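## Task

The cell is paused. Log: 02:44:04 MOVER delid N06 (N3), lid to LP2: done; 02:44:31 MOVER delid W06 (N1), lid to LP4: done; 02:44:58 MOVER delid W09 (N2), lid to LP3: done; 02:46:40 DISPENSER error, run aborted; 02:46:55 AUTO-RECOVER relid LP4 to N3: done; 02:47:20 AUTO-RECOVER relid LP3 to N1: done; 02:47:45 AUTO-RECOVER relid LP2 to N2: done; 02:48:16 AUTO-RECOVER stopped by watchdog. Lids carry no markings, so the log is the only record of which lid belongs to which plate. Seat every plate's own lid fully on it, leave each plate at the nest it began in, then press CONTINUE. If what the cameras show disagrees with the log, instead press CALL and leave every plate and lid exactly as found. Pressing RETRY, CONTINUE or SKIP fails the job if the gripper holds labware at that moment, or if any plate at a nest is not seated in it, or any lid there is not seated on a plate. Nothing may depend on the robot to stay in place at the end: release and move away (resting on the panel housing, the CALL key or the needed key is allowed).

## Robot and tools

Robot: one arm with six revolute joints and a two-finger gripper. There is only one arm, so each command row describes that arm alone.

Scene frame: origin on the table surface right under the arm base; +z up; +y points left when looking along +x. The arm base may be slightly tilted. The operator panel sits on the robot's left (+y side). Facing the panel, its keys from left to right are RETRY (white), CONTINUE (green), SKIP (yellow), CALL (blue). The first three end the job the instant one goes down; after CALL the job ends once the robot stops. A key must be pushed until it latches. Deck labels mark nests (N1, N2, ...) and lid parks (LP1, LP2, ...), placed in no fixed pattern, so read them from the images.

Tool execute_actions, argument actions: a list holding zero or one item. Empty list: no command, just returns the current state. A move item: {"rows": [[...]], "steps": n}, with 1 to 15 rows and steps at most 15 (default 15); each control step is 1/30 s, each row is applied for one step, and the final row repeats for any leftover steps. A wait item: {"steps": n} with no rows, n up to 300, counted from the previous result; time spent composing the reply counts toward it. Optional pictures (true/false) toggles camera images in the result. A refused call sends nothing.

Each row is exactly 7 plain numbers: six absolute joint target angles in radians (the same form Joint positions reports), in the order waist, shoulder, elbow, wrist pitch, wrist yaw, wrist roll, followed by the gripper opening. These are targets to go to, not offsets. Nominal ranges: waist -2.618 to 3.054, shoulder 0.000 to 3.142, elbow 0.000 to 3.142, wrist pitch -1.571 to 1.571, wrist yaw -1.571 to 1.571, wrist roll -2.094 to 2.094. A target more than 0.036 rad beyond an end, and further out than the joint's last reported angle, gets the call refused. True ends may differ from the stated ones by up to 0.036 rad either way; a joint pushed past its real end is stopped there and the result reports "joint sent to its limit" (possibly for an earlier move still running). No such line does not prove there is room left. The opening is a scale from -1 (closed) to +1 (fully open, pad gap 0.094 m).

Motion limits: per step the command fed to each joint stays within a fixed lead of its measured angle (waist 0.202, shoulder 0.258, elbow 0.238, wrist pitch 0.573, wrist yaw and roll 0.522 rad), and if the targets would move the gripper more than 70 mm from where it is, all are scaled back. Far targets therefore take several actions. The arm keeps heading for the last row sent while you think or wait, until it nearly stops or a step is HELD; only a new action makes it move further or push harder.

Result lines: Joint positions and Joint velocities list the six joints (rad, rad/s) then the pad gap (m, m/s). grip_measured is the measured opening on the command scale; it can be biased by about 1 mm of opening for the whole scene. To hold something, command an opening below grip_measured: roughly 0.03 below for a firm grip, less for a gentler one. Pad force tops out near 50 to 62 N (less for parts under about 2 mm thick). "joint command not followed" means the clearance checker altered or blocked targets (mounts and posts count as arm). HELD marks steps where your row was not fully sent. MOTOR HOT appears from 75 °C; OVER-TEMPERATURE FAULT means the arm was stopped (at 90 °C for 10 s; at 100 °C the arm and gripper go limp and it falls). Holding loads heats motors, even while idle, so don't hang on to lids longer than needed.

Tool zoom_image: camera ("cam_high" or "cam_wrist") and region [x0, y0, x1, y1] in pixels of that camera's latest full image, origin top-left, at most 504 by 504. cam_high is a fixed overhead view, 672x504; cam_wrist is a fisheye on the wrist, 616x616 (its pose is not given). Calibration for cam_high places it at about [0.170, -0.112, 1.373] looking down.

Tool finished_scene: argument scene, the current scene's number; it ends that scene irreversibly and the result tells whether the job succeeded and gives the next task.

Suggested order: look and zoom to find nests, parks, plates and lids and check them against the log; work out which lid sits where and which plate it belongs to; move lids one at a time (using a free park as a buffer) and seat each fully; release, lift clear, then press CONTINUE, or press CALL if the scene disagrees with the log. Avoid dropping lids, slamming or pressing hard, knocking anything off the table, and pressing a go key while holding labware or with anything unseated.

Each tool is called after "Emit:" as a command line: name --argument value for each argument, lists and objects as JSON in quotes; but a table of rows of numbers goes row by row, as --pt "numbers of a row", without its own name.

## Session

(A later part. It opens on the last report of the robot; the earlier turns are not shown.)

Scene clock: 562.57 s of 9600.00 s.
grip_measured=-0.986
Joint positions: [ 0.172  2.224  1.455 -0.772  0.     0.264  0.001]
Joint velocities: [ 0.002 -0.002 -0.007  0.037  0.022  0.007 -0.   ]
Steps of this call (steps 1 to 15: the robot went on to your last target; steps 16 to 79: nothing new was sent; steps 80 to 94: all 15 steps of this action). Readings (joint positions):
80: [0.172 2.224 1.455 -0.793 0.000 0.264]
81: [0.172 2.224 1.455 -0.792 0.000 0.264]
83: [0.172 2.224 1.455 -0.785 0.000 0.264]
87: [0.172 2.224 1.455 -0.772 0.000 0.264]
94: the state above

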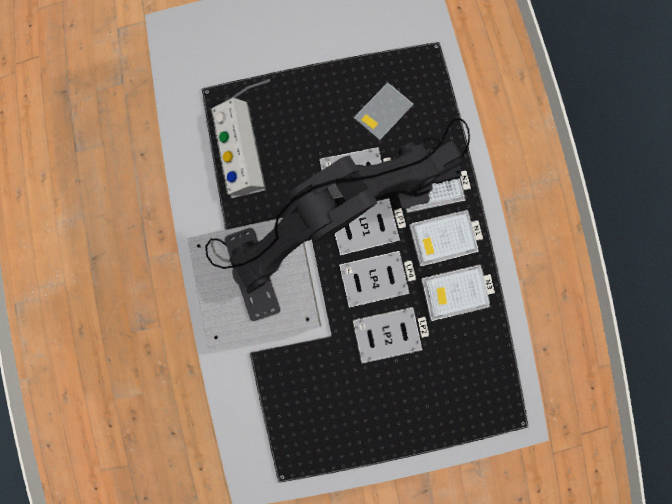

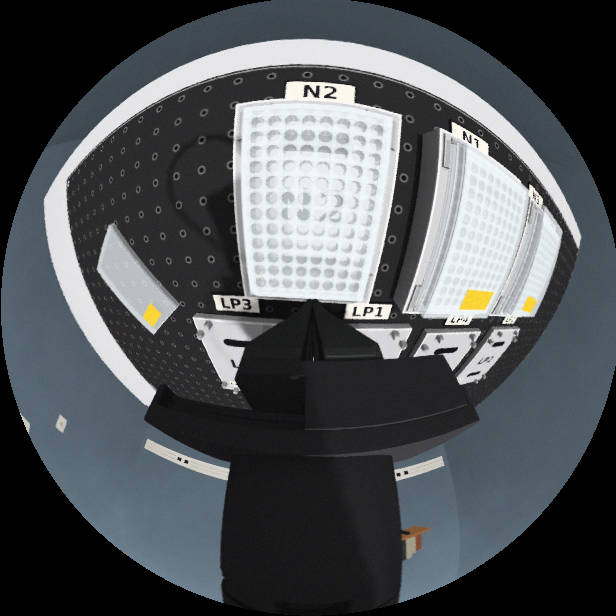

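Emit:
execute_actions --actions '[{"rows": [[0.18, 2.231, 1.47, -0.81, 0, 0.27, -1], [0.18, 2.231, 1.49, -0.83, 0, 0.27, -1], [0.18, 2.231, 1.505, -0.84, 0, 0.27, -1]], "steps": 15}]'

Emit:
zoom_image --camera "cam_wrist" --region '[200, 200, 420, 360]'

Scene clock: 568.13 s of 9600.00 s.
grip_measured=-0.986
Joint positions: [ 0.172  2.224  1.481 -0.821  0.     0.264  0.001]
Joint velocities: [ 0.007  0.017  0.007 -0.037 -0.022  0.022 -0.001]
Steps of this call (steps 1 to 15: the robot went on to your last target; steps 16 to 90: nothing new was sent; then 2.07 s passed at rest; steps 91 to 105: all 15 steps of this action). Readings (joint positions):
91: [0.172 2.224 1.455 -0.776 0.000 0.264]
92: [0.172 2.224 1.457 -0.782 0.000 0.264]
94: [0.172 2.224 1.466 -0.801 0.000 0.264]
98: [0.172 2.224 1.480 -0.812 0.000 0.264]
105: the state above

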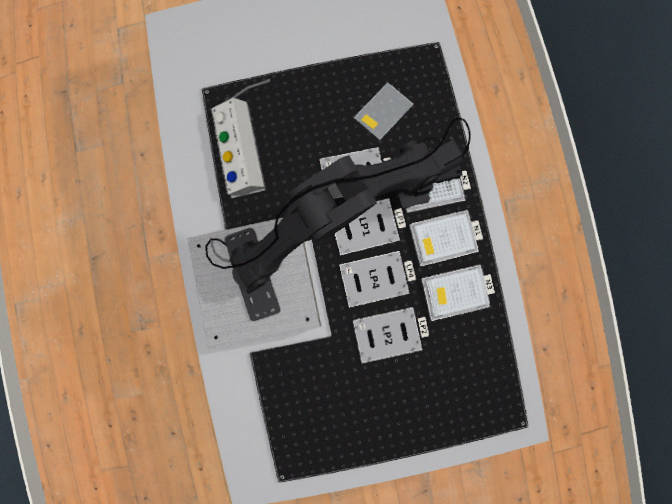

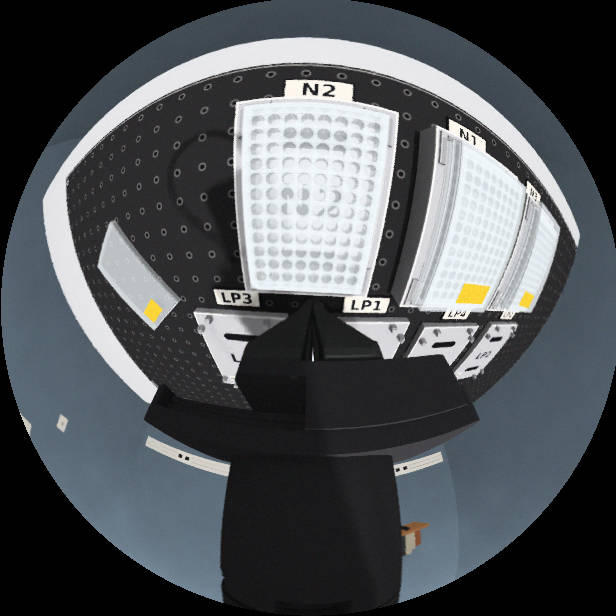

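Region (200, 200, 420, 360) of cam_wrist's 616x616 image, scaled by 2.291, with more detail than that image has; it fills the top 367 rows of this view, and the rest is white.

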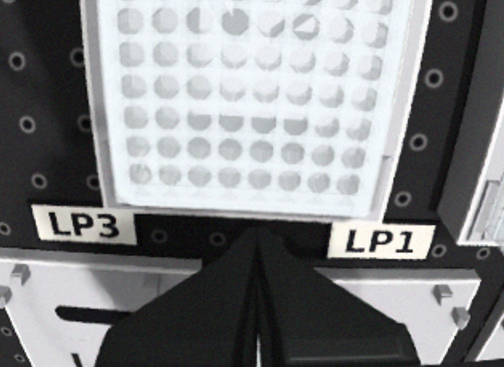

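Now push with wrist pitch again.

Emit:
execute_actions --actions '[{"rows": [[0.18, 2.231, 1.505, -0.80, 0, 0.27, -1], [0.18, 2.231, 1.505, -0.79, 0, 0.27, -1], [0.18, 2.231, 1.505, -0.78, 0, 0.27, -1], [0.18, 2.231, 1.505, -0.77, 0, 0.27, -1], [0.18, 2.231, 1.505, -0.76, 0, 0.27, -1], [0.18, 2.231, 1.505, -0.75, 0, 0.27, -1], [0.18, 2.231, 1.505, -0.74, 0, 0.27, -1]], "steps": 15}]'

Emit:
zoom_image --camera "cam_wrist" --region '[180, 60, 440, 340]'

Scene clock: 570.77 s of 9600.00 s.
grip_measured=-0.986
Joint positions: [ 0.172  2.224  1.481 -0.765  0.     0.264  0.001]
Joint velocities: [-0.017 -0.007 -0.002 -0.022 -0.037 -0.051 -0.001]
Steps of this call (steps 1 to 15: the robot went on to your last target; steps 16 to 64: nothing new was sent; steps 65 to 79: all 15 steps of this action). Readings (joint positions):
65: [0.172 2.224 1.481 -0.823 0.000 0.264]
66: [0.172 2.224 1.481 -0.822 0.000 0.264]
68: [0.172 2.224 1.481 -0.815 0.000 0.264]
72: [0.172 2.224 1.481 -0.787 0.000 0.264]
79: the state above

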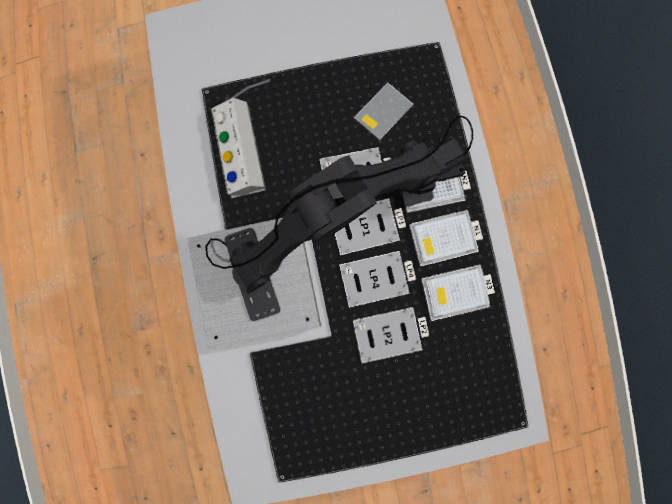

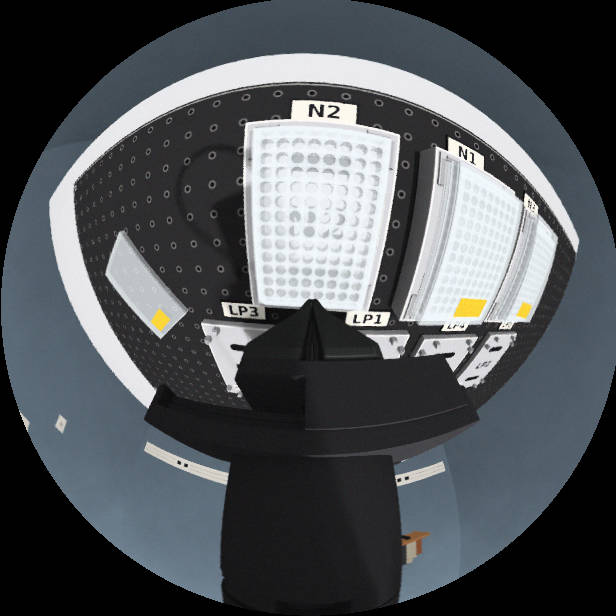

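Region (180, 60, 440, 340) of cam_wrist's 616x616 image, scaled by 1.800, with more detail than that image has; it fills the left 468 columns of this view, and the rest is white.

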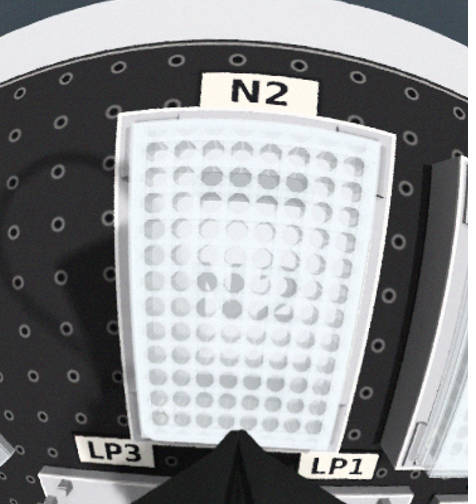

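Emit:
execute_actions --actions '[{"rows": [[0.172, 2.20, 1.481, -0.80, 0, 0.26, -1], [0.172, 2.17, 1.47, -0.83, 0, 0.25, -1], [0.172, 2.14, 1.46, -0.85, 0, 0.23, -1], [0.16, 2.11, 1.44, -0.87, 0, 0.21, -1], [0.13, 2.08, 1.42, -0.88, 0, 0.18, -1], [0.09, 2.08, 1.40, -0.88, 0, 0.14, -1], [0.05, 2.08, 1.40, -0.88, 0, 0.10, -1], [0.01, 2.08, 1.40, -0.88, 0, 0.06, -1], [-0.03, 2.08, 1.40, -0.88, 0, 0.03, -1], [-0.07, 2.08, 1.40, -0.88, 0, 0.0, -1], [-0.11, 2.08, 1.40, -0.88, 0, -0.03, -1], [-0.14, 2.08, 1.40, -0.88, 0, -0.05, -1], [-0.15, 2.08, 1.40, -0.88, 0, -0.05, -1]], "steps": 15}]' --pictures false

Emit:
execute_actions --actions '[{"steps": 10}]'

Emit:
zoom_image --camera "cam_wrist" --region '[100, 60, 520, 340]'

Scene clock: 579.60 s of 9600.00 s.
grip_measured=-0.986
Joint positions: [-0.17   2.099  1.413 -0.853  0.004  0.014  0.001]
Joint velocities: [-0.637 -0.022 -0.012 -0.081  0.168 -0.359 -0.   ]
Steps of this call (steps 1 to 15: the robot went on to your last target; steps 16 to 90: nothing new was sent; then 5.33 s passed at rest; steps 91 to 105: all 15 steps of this action). Readings (joint positions):
91: [0.172 2.224 1.481 -0.763 0.000 0.264]
92: [0.172 2.222 1.481 -0.769 0.000 0.263]
94: [0.172 2.203 1.467 -0.788 0.000 0.251]
98: [0.116 2.118 1.414 -0.841 -0.010 0.174]
105: the state above

Scene clock: 579.93 s of 9600.00 s.
grip_measured=-0.986
Joint positions: [-0.151  2.099  1.413 -0.863  0.005 -0.038  0.001]
Joint velocities: [-0.012 -0.002 -0.002 -0.066  0.007 -0.11  -0.001]
Steps of this call (steps 1 to 10: the robot went on to your last target). Readings (joint positions):
1: [-0.184 2.099 1.413 -0.853 0.009 0.003]
2: [-0.188 2.099 1.413 -0.856 0.011 -0.005]
4: [-0.179 2.099 1.413 -0.859 0.011 -0.019]
8: [-0.153 2.099 1.413 -0.862 0.006 -0.034]
10: the state above

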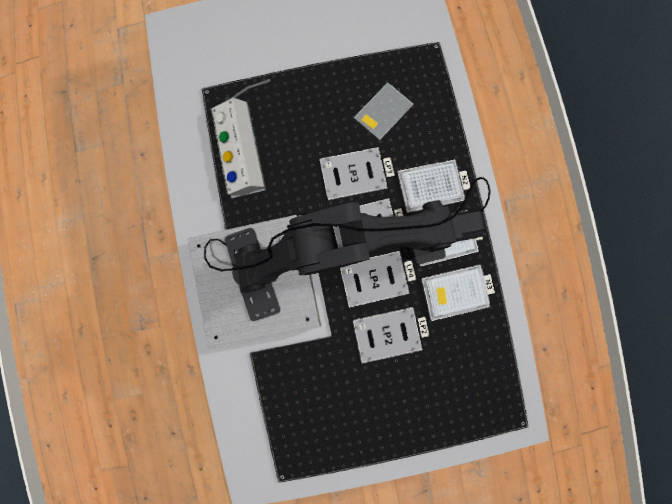

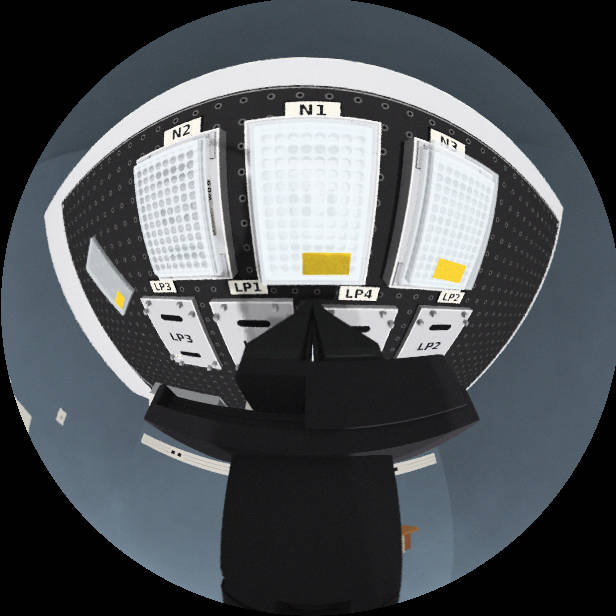

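Region (100, 60, 520, 340) of cam_wrist's 616x616 image, scaled by 1.200, with more detail than that image has.

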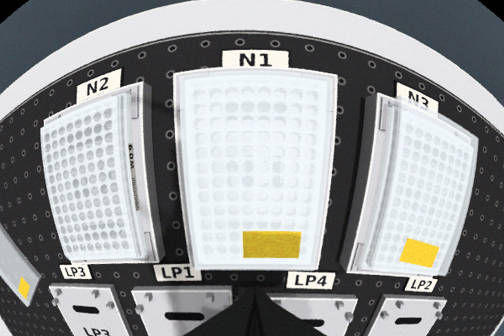

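Emit:
zoom_image --camera "cam_wrist" --region '[120, 110, 280, 300]'

Region (120, 110, 280, 300) of cam_wrist's 616x616 image, scaled by 2.653, with more detail than that image has; it fills the left 424 columns of this view, and the rest is white.

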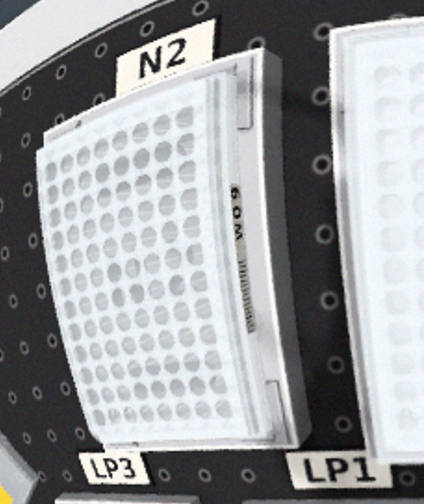

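Emit:
execute_actions --actions '[{"rows": [[-0.15, 2.105, 1.40, -0.85, 0, -0.05, -1], [-0.15, 2.113, 1.385, -0.83, 0, -0.05, -1], [-0.15, 2.121, 1.37, -0.80, 0, -0.05, -1], [-0.15, 2.129, 1.355, -0.77, 0, -0.05, -1], [-0.15, 2.137, 1.34, -0.75, 0, -0.05, -1], [-0.15, 2.145, 1.325, -0.735, 0, -0.05, -1]], "steps": 15}]'

Emit:
zoom_image --camera "cam_wrist" --region '[200, 200, 420, 360]'

Scene clock: 584.70 s of 9600.00 s.
grip_measured=-0.986
Joint positions: [-0.151  2.15   1.325 -0.768  0.004 -0.043  0.001]
Joint velocities: [-0.002 -0.012 -0.002  0.198 -0.022 -0.051  0.   ]
Steps of this call (steps 1 to 30: the robot went on to your last target; steps 31 to 90: nothing new was sent; then 1.27 s passed at rest; steps 91 to 105: all 15 steps of this action). Readings (joint positions):
91: [-0.151 2.099 1.413 -0.864 0.004 -0.043]
92: [-0.151 2.099 1.410 -0.861 0.004 -0.043]
94: [-0.151 2.099 1.393 -0.838 0.004 -0.043]
98: [-0.151 2.124 1.344 -0.789 0.004 -0.043]
105: the state above

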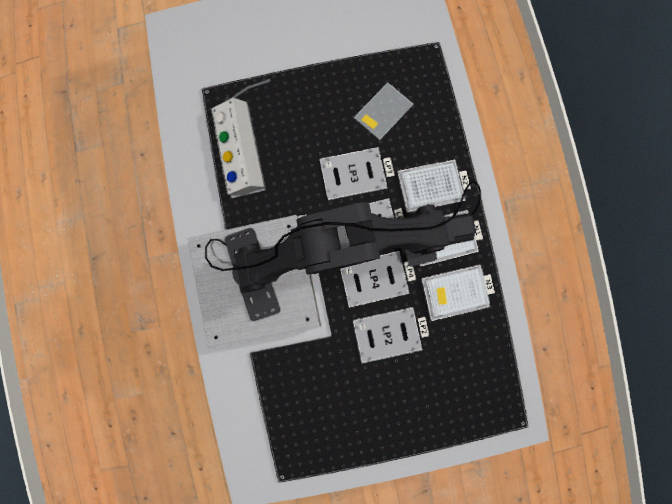

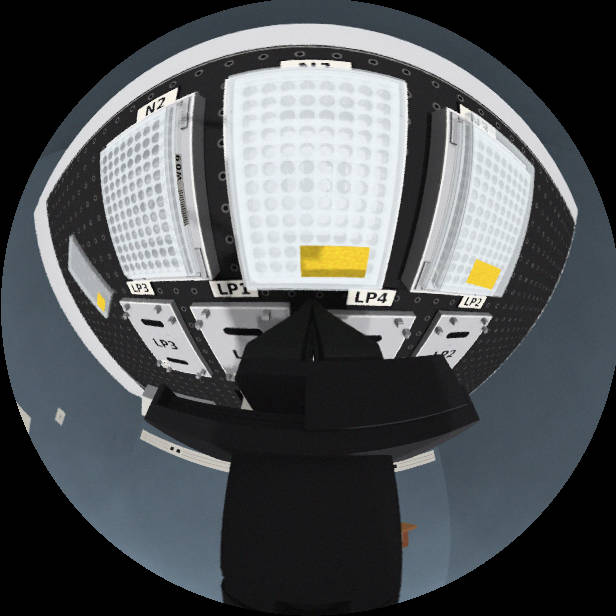

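Region (200, 200, 420, 360) of cam_wrist's 616x616 image, scaled by 2.291, with more detail than that image has; it fills the top 367 rows of this view, and the rest is white.

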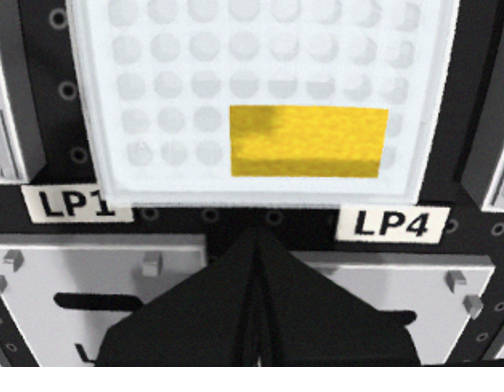

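Emit:
execute_actions --actions '[{"rows": [[-0.15, 2.145, 1.325, -0.73, 0, -0.05, -1], [-0.15, 2.145, 1.325, -0.72, 0, -0.05, -1], [-0.15, 2.145, 1.325, -0.71, 0, -0.05, -1], [-0.15, 2.145, 1.325, -0.70, 0, -0.05, -1], [-0.15, 2.145, 1.325, -0.69, 0, -0.05, -1], [-0.15, 2.145, 1.325, -0.68, 0, -0.05, -1], [-0.15, 2.145, 1.325, -0.67, 0, -0.05, -1]], "steps": 15}]'

Emit:
zoom_image --camera "cam_wrist" --region '[180, 40, 440, 340]'

Scene clock: 587.60 s of 9600.00 s.
grip_measured=-0.986
Joint positions: [-0.151  2.15   1.325 -0.72   0.004 -0.043  0.001]
Joint velocities: [ 0.002  0.017 -0.007  0.037  0.139  0.022  0.   ]
Steps of this call (steps 1 to 30: the robot went on to your last target; steps 31 to 72: nothing new was sent; steps 73 to 87: all 15 steps of this action). Readings (joint positions):
73: [-0.151 2.150 1.325 -0.756 0.004 -0.043]
74: [-0.151 2.150 1.325 -0.754 0.004 -0.043]
76: [-0.151 2.150 1.325 -0.746 0.004 -0.043]
80: [-0.151 2.150 1.325 -0.720 0.004 -0.043]
87: the state above

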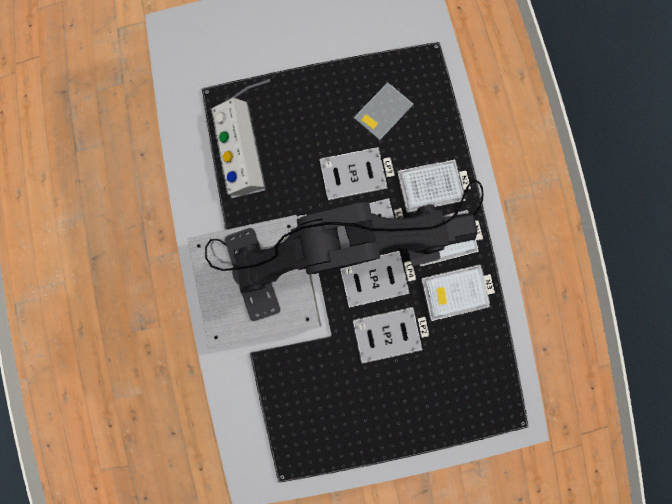

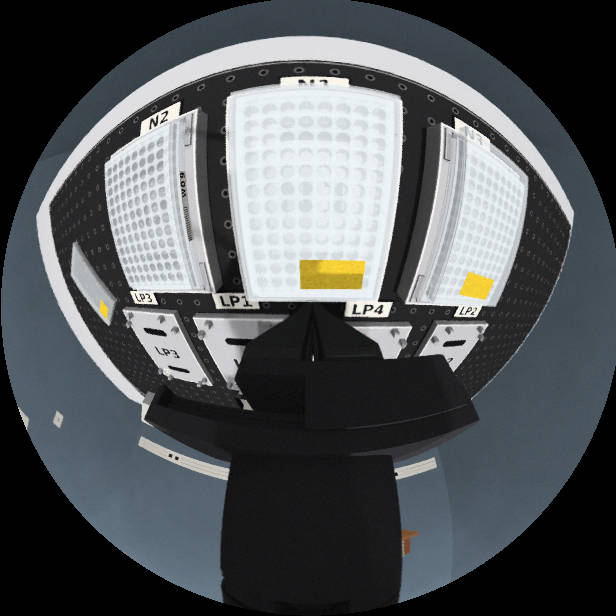

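Region (180, 40, 440, 340) of cam_wrist's 616x616 image, scaled by 1.680, with more detail than that image has; it fills the left 437 columns of this view, and the rest is white.

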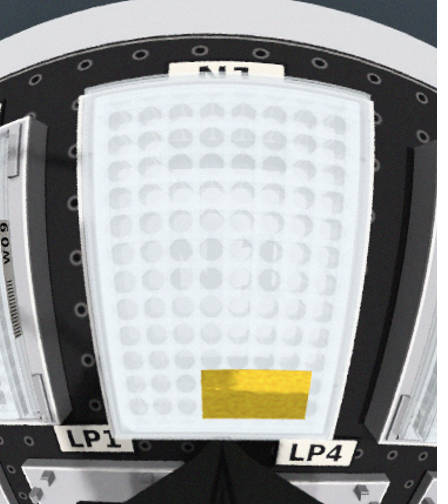

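Emit:
execute_actions --actions '[{"rows": [[-0.15, 2.13, 1.33, -0.76, 0, -0.05, -1], [-0.15, 2.10, 1.36, -0.80, 0, -0.05, -1], [-0.15, 2.08, 1.42, -0.85, 0, -0.05, -1], [-0.15, 2.08, 1.50, -0.90, 0, -0.05, -1], [-0.15, 2.08, 1.58, -0.95, 0, -0.05, -1], [-0.15, 2.08, 1.66, -1.0, 0, -0.05, -1], [-0.15, 2.08, 1.74, -1.05, 0, -0.05, -1], [-0.15, 2.09, 1.82, -1.10, 0, -0.05, -1], [-0.15, 2.11, 1.90, -1.15, 0, -0.05, -1], [-0.15, 2.14, 1.98, -1.20, 0, -0.05, -1], [-0.15, 2.18, 2.06, -1.24, 0, -0.05, -1], [-0.15, 2.22, 2.14, -1.28, 0, -0.05, -1], [-0.15, 2.26, 2.21, -1.31, 0, -0.05, -1], [-0.15, 2.30, 2.27, -1.34, 0, -0.05, -1], [-0.15, 2.34, 2.30, -1.36, 0, -0.05, -1]], "steps": 15}]' --pictures false

Emit:
execute_actions --actions '[{"rows": [[-0.15, 2.37, 2.30, -1.36, 0, -0.05, -1], [-0.15, 2.40, 2.30, -1.36, 0, -0.05, -1], [-0.15, 2.43, 2.30, -1.36, 0, -0.05, -1], [-0.15, 2.46, 2.30, -1.36, 0, -0.05, -1], [-0.15, 2.48, 2.30, -1.36, 0, -0.05, -1]], "steps": 15}]'

Emit:
zoom_image --camera "cam_wrist" --region '[150, 150, 480, 360]'

Scene clock: 593.83 s of 9600.00 s.
grip_measured=-0.986
Joint positions: [-0.151  2.233  2.161 -1.188  0.004 -0.044  0.001]
Joint velocities: [-0.007  0.911  2.557 -0.93  -0.037 -0.007  0.001]
Steps of this call (steps 1 to 15: the robot went on to your last target; steps 16 to 90: nothing new was sent; then 2.73 s passed at rest; steps 91 to 105: all 15 steps of this action). Readings (joint positions):
91: [-0.151 2.150 1.325 -0.723 0.004 -0.043]
92: [-0.151 2.149 1.326 -0.732 0.004 -0.043]
94: [-0.151 2.147 1.365 -0.795 0.004 -0.043]
98: [-0.151 2.147 1.577 -0.920 0.004 -0.043]
105: the state above

Scene clock: 594.33 s of 9600.00 s.
grip_measured=-0.986
Joint positions: [-0.151  2.527  2.28  -1.341  0.004 -0.044  0.001]
Joint velocities: [-0.027 -0.12  -0.017  0.022 -0.022  0.022  0.001]
Steps of this call (steps 1 to 15: all 15 steps of this action). Readings (joint positions):
1: [-0.151 2.260 2.232 -1.205 0.004 -0.044]
2: [-0.151 2.283 2.275 -1.214 0.004 -0.044]
4: [-0.151 2.326 2.306 -1.237 0.004 -0.044]
8: [-0.151 2.451 2.305 -1.289 0.004 -0.044]
15: the state above

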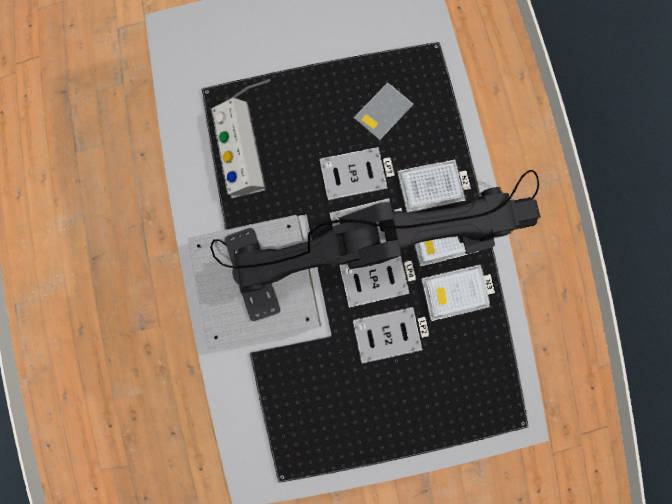

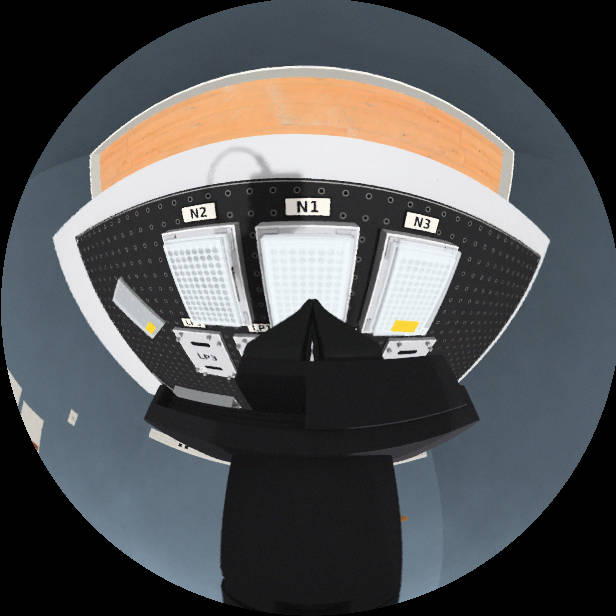

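Region (150, 150, 480, 360) of cam_wrist's 616x616 image, scaled by 1.527, with more detail than that image has; it fills the top 321 rows of this view, and the rest is white.

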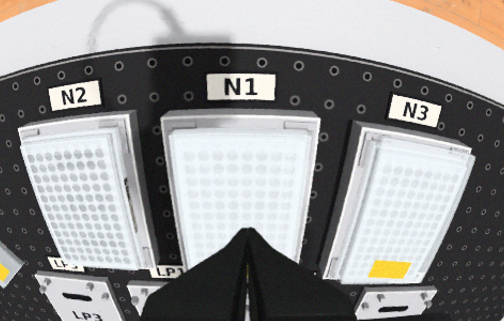

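Emit:
zoom_image --camera "cam_wrist" --region '[240, 210, 380, 300]'

Region (240, 210, 380, 300) of cam_wrist's 616x616 image, scaled by 3.600, with more detail than that image has; it fills the top 324 rows of this view, and the rest is white.

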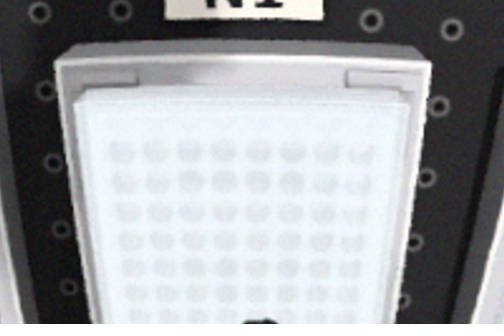

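Emit:
execute_actions --actions '[{"rows": [[-0.18, 2.52, 2.31, -1.30, 0, -0.08, -1], [-0.21, 2.52, 2.34, -1.25, 0, -0.11, -1], [-0.24, 2.52, 2.36, -1.20, 0, -0.14, -1], [-0.27, 2.53, 2.38, -1.15, 0, -0.17, -1], [-0.30, 2.54, 2.39, -1.10, 0, -0.20, -1], [-0.33, 2.555, 2.39, -1.05, 0, -0.23, -1], [-0.355, 2.57, 2.39, -1.01, 0, -0.25, -1], [-0.366, 2.585, 2.39, -0.98, 0, -0.26, -1], [-0.366, 2.60, 2.39, -0.97, 0, -0.26, -1], [-0.366, 2.615, 2.39, -0.97, 0, -0.26, -1], [-0.366, 2.63, 2.39, -0.97, 0, -0.26, -1]], "steps": 15}]' --pictures false

Emit:
execute_actions --actions '[{"steps": 10}]'

Emit:
zoom_image --camera "cam_wrist" --region '[180, 180, 440, 400]'

Scene clock: 607.77 s of 9600.00 s.
grip_measured=-0.986
Joint positions: [-0.408  2.624  2.377 -1.013  0.01  -0.233  0.001]
Joint velocities: [ 0.002  0.33   0.002  0.125  0.007 -0.095 -0.001]
Steps of this call (steps 1 to 30: the robot went on to your last target; steps 31 to 90: nothing new was sent; then 9.93 s passed at rest; steps 91 to 105: all 15 steps of this action). Readings (joint positions):
91: [-0.152 2.511 2.280 -1.342 0.004 -0.048]
92: [-0.157 2.513 2.285 -1.337 0.002 -0.058]
94: [-0.181 2.523 2.314 -1.302 -0.004 -0.090]
98: [-0.283 2.542 2.359 -1.165 -0.007 -0.166]
105: the state above

Scene clock: 608.10 s of 9600.00 s.
grip_measured=-0.986
Joint positions: [-0.362  2.648  2.377 -0.995  0.005 -0.252  0.001]
Joint velocities: [-0.007  0.002  0.002 -0.051 -0.037 -0.066 -0.   ]
Steps of this call (steps 1 to 10: the robot went on to your last target). Readings (joint positions):
1: [-0.405 2.634 2.377 -1.010 0.010 -0.237]
2: [-0.400 2.641 2.377 -1.008 0.010 -0.240]
4: [-0.386 2.648 2.377 -1.006 0.010 -0.245]
8: [-0.364 2.648 2.377 -0.996 0.006 -0.251]
10: the state above

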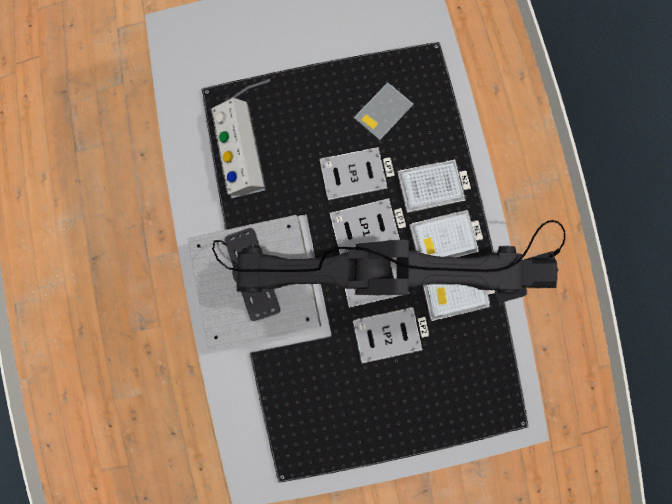

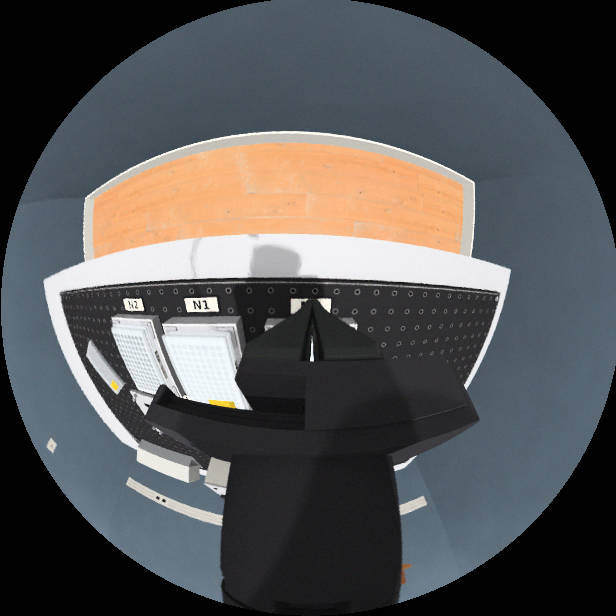

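Region (180, 180, 440, 400) of cam_wrist's 616x616 image, scaled by 1.938, with more detail than that image has; it fills the top 426 rows of this view, and the rest is white.

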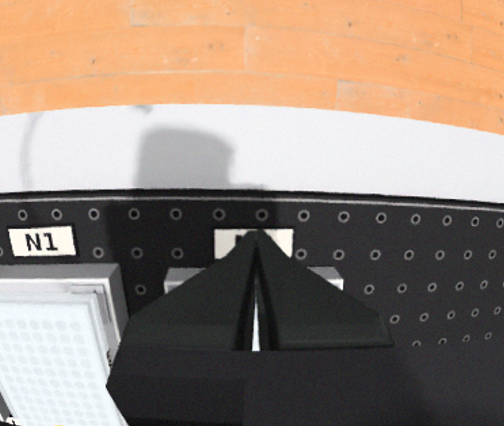

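Emit:
execute_actions --actions '[{"rows": [[-0.366, 2.648, 2.365, -0.96, 0, -0.26, 0.1], [-0.366, 2.652, 2.35, -0.945, 0, -0.26, 0.1], [-0.366, 2.656, 2.335, -0.93, 0, -0.26, 0.1], [-0.366, 2.66, 2.32, -0.915, 0, -0.26, 0.1], [-0.366, 2.66, 2.305, -0.90, 0, -0.26, 0.1]], "steps": 15}]'

Emit:
zoom_image --camera "cam_wrist" --region '[180, 180, 440, 400]'

Scene clock: 612.80 s of 9600.00 s.
grip_measured=+0.098
Joint positions: [-0.362  2.666  2.306 -0.93   0.005 -0.254  0.052]
Joint velocities: [-0.012 -0.002 -0.002  0.051 -0.007 -0.081 -0.001]
Steps of this call (steps 1 to 30: the robot went on to your last target; steps 31 to 90: nothing new was sent; then 1.20 s passed at rest; steps 91 to 105: all 15 steps of this action). Readings (joint positions):
91: [-0.362 2.648 2.377 -0.990 0.005 -0.254]
92: [-0.362 2.648 2.373 -0.985 0.005 -0.254]
94: [-0.362 2.648 2.357 -0.966 0.005 -0.254]
98: [-0.362 2.654 2.315 -0.940 0.005 -0.254]
105: the state above

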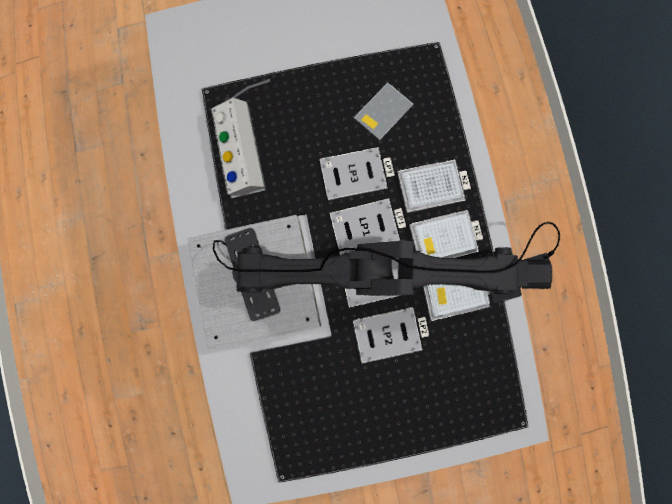

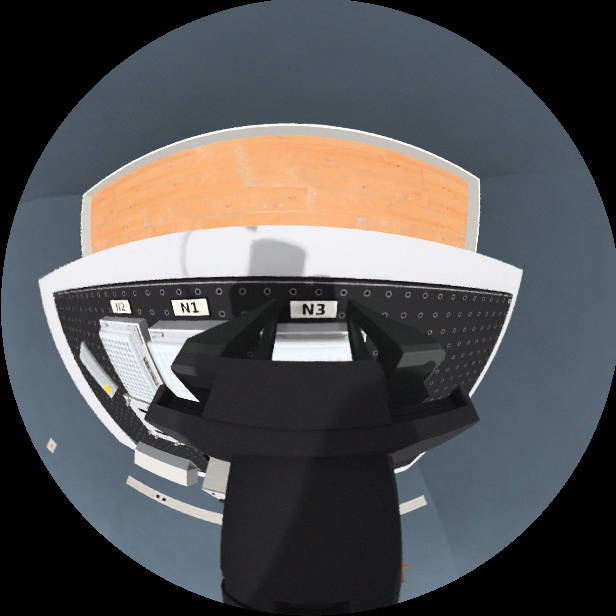

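Region (180, 180, 440, 400) of cam_wrist's 616x616 image, scaled by 1.938, with more detail than that image has; it fills the top 426 rows of this view, and the rest is white.

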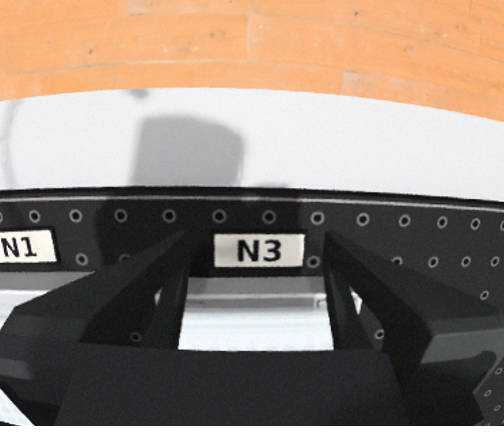

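Emit:
execute_actions --actions '[{"rows": [[-0.366, 2.66, 2.295, -0.895, 0, -0.26, 0.1], [-0.366, 2.66, 2.285, -0.885, 0, -0.26, 0.1], [-0.366, 2.66, 2.275, -0.875, 0, -0.26, 0.1], [-0.366, 2.66, 2.265, -0.865, 0, -0.26, 0.1], [-0.366, 2.66, 2.255, -0.855, 0, -0.26, 0.1], [-0.366, 2.66, 2.247, -0.845, 0, -0.26, 0.1]], "steps": 15}]'

Emit:
zoom_image --camera "cam_wrist" --region '[180, 180, 440, 400]'

Scene clock: 617.07 s of 9600.00 s.
grip_measured=+0.098
Joint positions: [-0.362  2.666  2.249 -0.872  0.005 -0.254  0.052]
Joint velocities: [ 0.002  0.012  0.007  0.007 -0.022 -0.11  -0.   ]
Steps of this call (steps 1 to 15: the robot went on to your last target; steps 16 to 90: nothing new was sent; then 0.77 s passed at rest; steps 91 to 105: all 15 steps of this action). Readings (joint positions):
91: [-0.362 2.666 2.306 -0.921 0.005 -0.254]
92: [-0.362 2.666 2.304 -0.918 0.005 -0.254]
94: [-0.362 2.666 2.293 -0.905 0.005 -0.254]
98: [-0.362 2.666 2.256 -0.884 0.005 -0.254]
105: the state above

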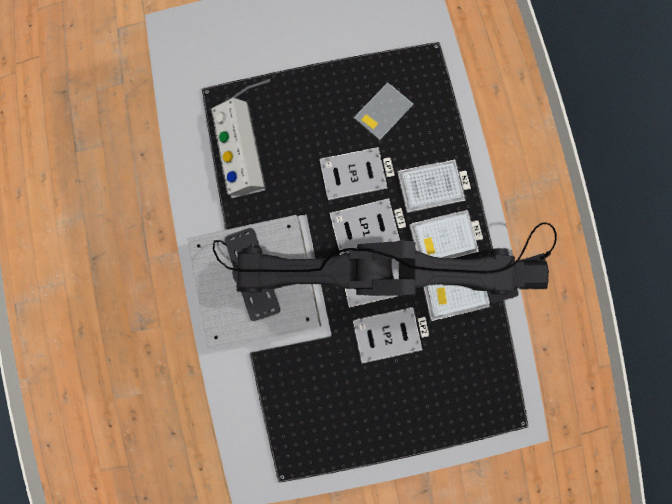

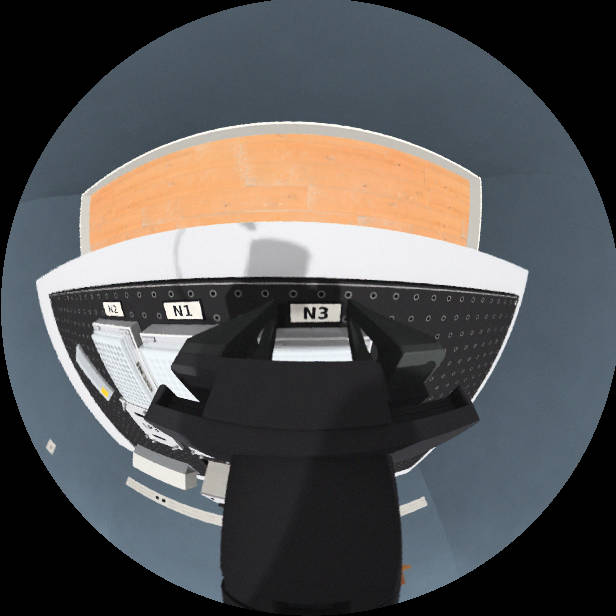

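Region (180, 180, 440, 400) of cam_wrist's 616x616 image, scaled by 1.938, with more detail than that image has; it fills the top 426 rows of this view, and the rest is white.

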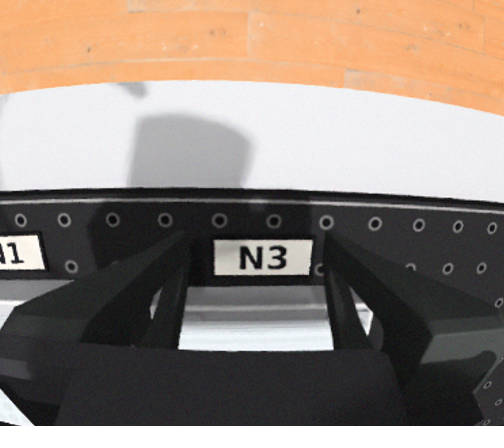

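Emit:
execute_actions --actions '[{"rows": [[-0.366, 2.66, 2.285, -0.89, 0, -0.26, 0.1], [-0.366, 2.66, 2.285, -0.905, 0, -0.26, 0.1], [-0.366, 2.66, 2.285, -0.92, 0, -0.26, 0.1], [-0.366, 2.66, 2.285, -0.935, 0, -0.26, 0.1], [-0.366, 2.66, 2.285, -0.95, 0, -0.26, 0.1], [-0.366, 2.66, 2.285, -0.965, 0, -0.26, 0.1], [-0.366, 2.66, 2.285, -0.98, 0, -0.26, 0.1]], "steps": 15}]'

Emit:
zoom_image --camera "cam_wrist" --region '[180, 180, 440, 400]'

Scene clock: 622.13 s of 9600.00 s.
grip_measured=+0.098
Joint positions: [-0.362  2.666  2.258 -0.957  0.005 -0.254  0.052]
Joint velocities: [ 0.002 -0.002 -0.002 -0.081  0.037  0.066  0.   ]
Steps of this call (steps 1 to 15: the robot went on to your last target; steps 16 to 90: nothing new was sent; then 1.57 s passed at rest; steps 91 to 105: all 15 steps of this action). Readings (joint positions):
91: [-0.362 2.666 2.249 -0.867 0.005 -0.254]
92: [-0.362 2.666 2.250 -0.871 0.005 -0.254]
94: [-0.362 2.666 2.254 -0.884 0.005 -0.254]
98: [-0.362 2.666 2.258 -0.923 0.005 -0.254]
105: the state above

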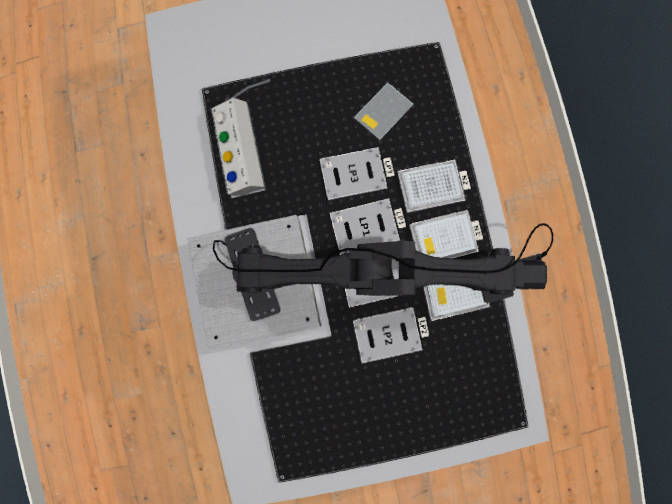

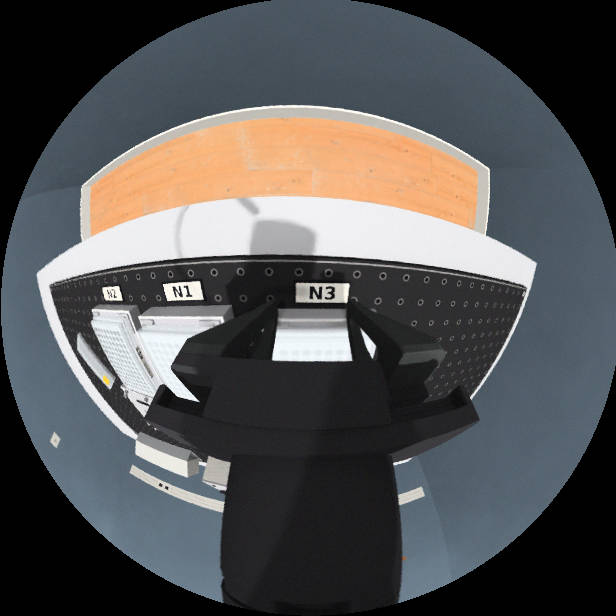

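Region (180, 180, 440, 400) of cam_wrist's 616x616 image, scaled by 1.938, with more detail than that image has; it fills the top 426 rows of this view, and the rest is white.

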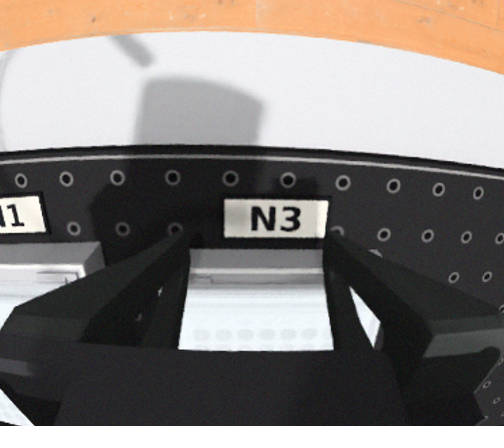

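Emit:
execute_actions --actions '[{"rows": [[-0.366, 2.66, 2.285, -0.99, 0, -0.26, 0.1], [-0.366, 2.66, 2.285, -1.0, 0, -0.26, 0.1], [-0.366, 2.66, 2.285, -1.01, 0, -0.26, 0.1], [-0.366, 2.66, 2.285, -1.02, 0, -0.26, 0.1], [-0.366, 2.66, 2.285, -1.03, 0, -0.26, 0.1], [-0.366, 2.66, 2.285, -1.04, 0, -0.26, 0.1]], "steps": 15}]'

Emit:
zoom_image --camera "cam_wrist" --region '[180, 180, 440, 400]'

Scene clock: 624.83 s of 9600.00 s.
grip_measured=+0.098
Joint positions: [-0.362  2.666  2.258 -1.004  0.005 -0.254  0.052]
Joint velocities: [-0.007 -0.007 -0.002 -0.051 -0.051  0.051  0.   ]
Steps of this call (steps 1 to 15: the robot went on to your last target; steps 16 to 66: nothing new was sent; steps 67 to 81: all 15 steps of this action). Readings (joint positions):
67: [-0.362 2.666 2.258 -0.965 0.005 -0.254]
68: [-0.362 2.666 2.258 -0.967 0.005 -0.254]
70: [-0.362 2.666 2.258 -0.976 0.005 -0.254]
74: [-0.362 2.666 2.258 -1.001 0.005 -0.254]
81: the state above

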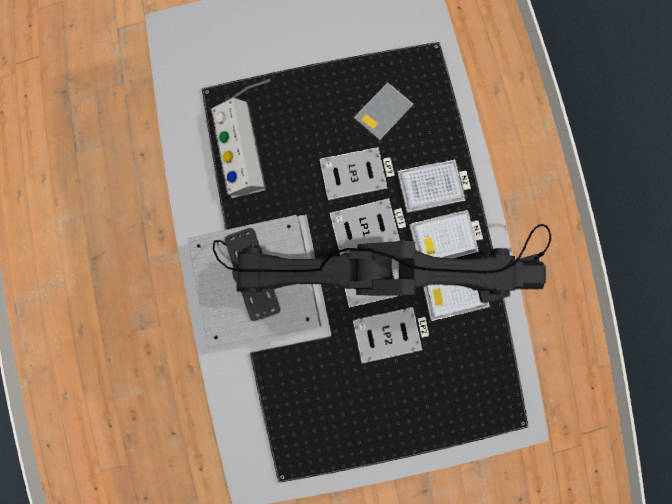

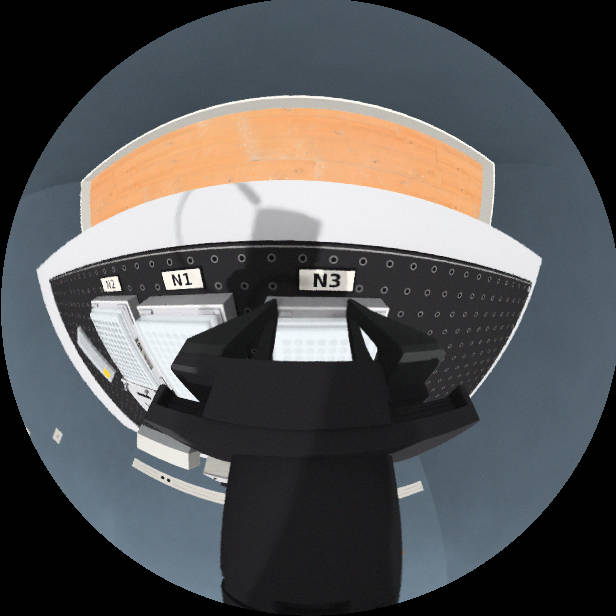

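Region (180, 180, 440, 400) of cam_wrist's 616x616 image, scaled by 1.938, with more detail than that image has; it fills the top 426 rows of this view, and the rest is white.

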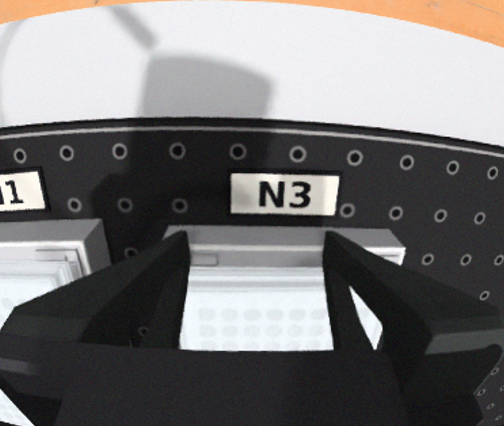

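Emit:
execute_actions --actions '[]'

Scene clock: 631.27 s of 9600.00 s.
grip_measured=+0.098
Joint positions: [-0.362  2.666  2.258 -1.004  0.005 -0.254  0.052]
Joint velocities: [ 0.007  0.012 -0.017  0.022 -0.051 -0.007  0.   ]
Steps of this call (steps 1 to 15: the robot went on to your last target; steps 16 to 90: nothing new was sent; then 3.43 s passed at rest). Readings (joint positions):
1: [-0.362 2.666 2.258 -1.004 0.005 -0.254]
2: [-0.362 2.666 2.258 -1.004 0.005 -0.254]
4: [-0.362 2.666 2.258 -1.004 0.005 -0.254]
8: [-0.362 2.666 2.258 -1.004 0.005 -0.254]
90: the state above
The arm was judged still, so your last target was given up. Only a new action makes it travel on or press farther. Fingers that are still opening or closing keep moving.

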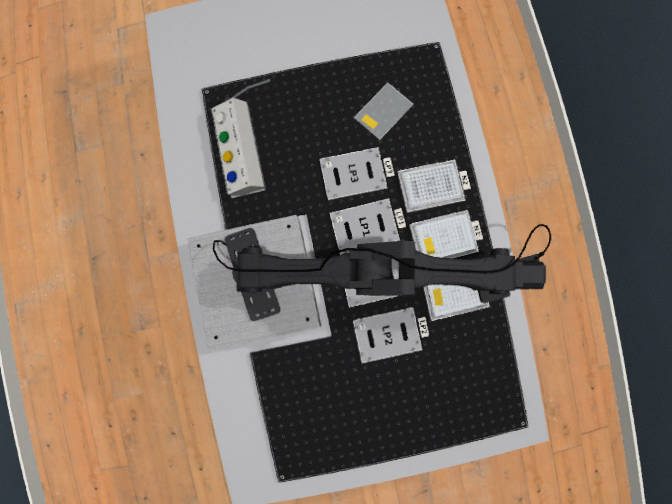

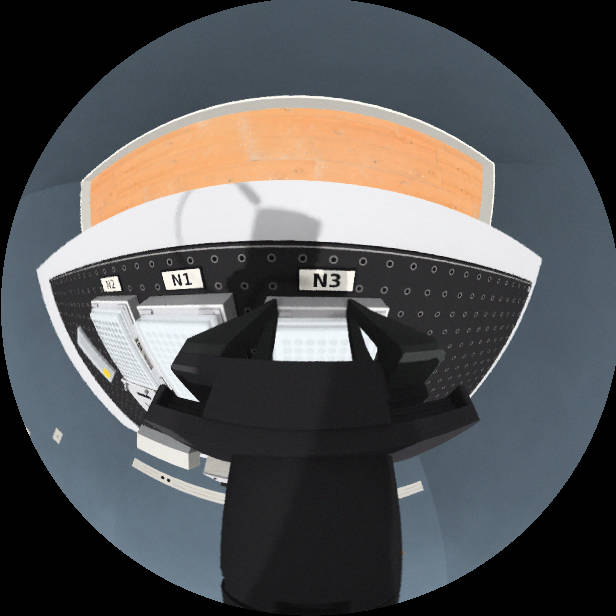

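Emit:
execute_actions --actions '[{"rows": [[-0.362,2.666,2.258,-0.99,0,-0.254,0.1],[-0.362,2.666,2.258,-0.98,0,-0.254,0.1],[-0.362,2.666,2.258,-0.97,0,-0.254,0.1],[-0.362,2.666,2.258,-0.96,0,-0.254,0.1],[-0.362,2.666,2.258,-0.95,0,-0.254,0.1],[-0.362,2.666,2.258,-0.94,0,-0.254,0.1],[-0.362,2.666,2.258,-0.93,0,-0.254,0.1],[-0.362,2.666,2.258,-0.92,0,-0.254,0.1],[-0.362,2.666,2.258,-0.91,0,-0.254,0.1],[-0.362,2.666,2.258,-0.90,0,-0.254,0.1]], "steps": 15}]' --pictures false

Scene clock: 634.30 s of 9600.00 s.
grip_measured=+0.098
Joint positions: [-0.362  2.666  2.258 -0.932  0.005 -0.254  0.052]
Joint velocities: [ 0.002 -0.012  0.002  0.022  0.037 -0.037 -0.001]
Steps of this call (steps 1 to 76: nothing new was sent; steps 77 to 91: all 15 steps of this action). Readings (joint positions):
77: [-0.362 2.666 2.258 -1.003 0.005 -0.254]
78: [-0.362 2.666 2.258 -1.002 0.005 -0.254]
80: [-0.362 2.666 2.258 -0.998 0.005 -0.254]
84: [-0.362 2.666 2.258 -0.974 0.005 -0.254]
91: the state above


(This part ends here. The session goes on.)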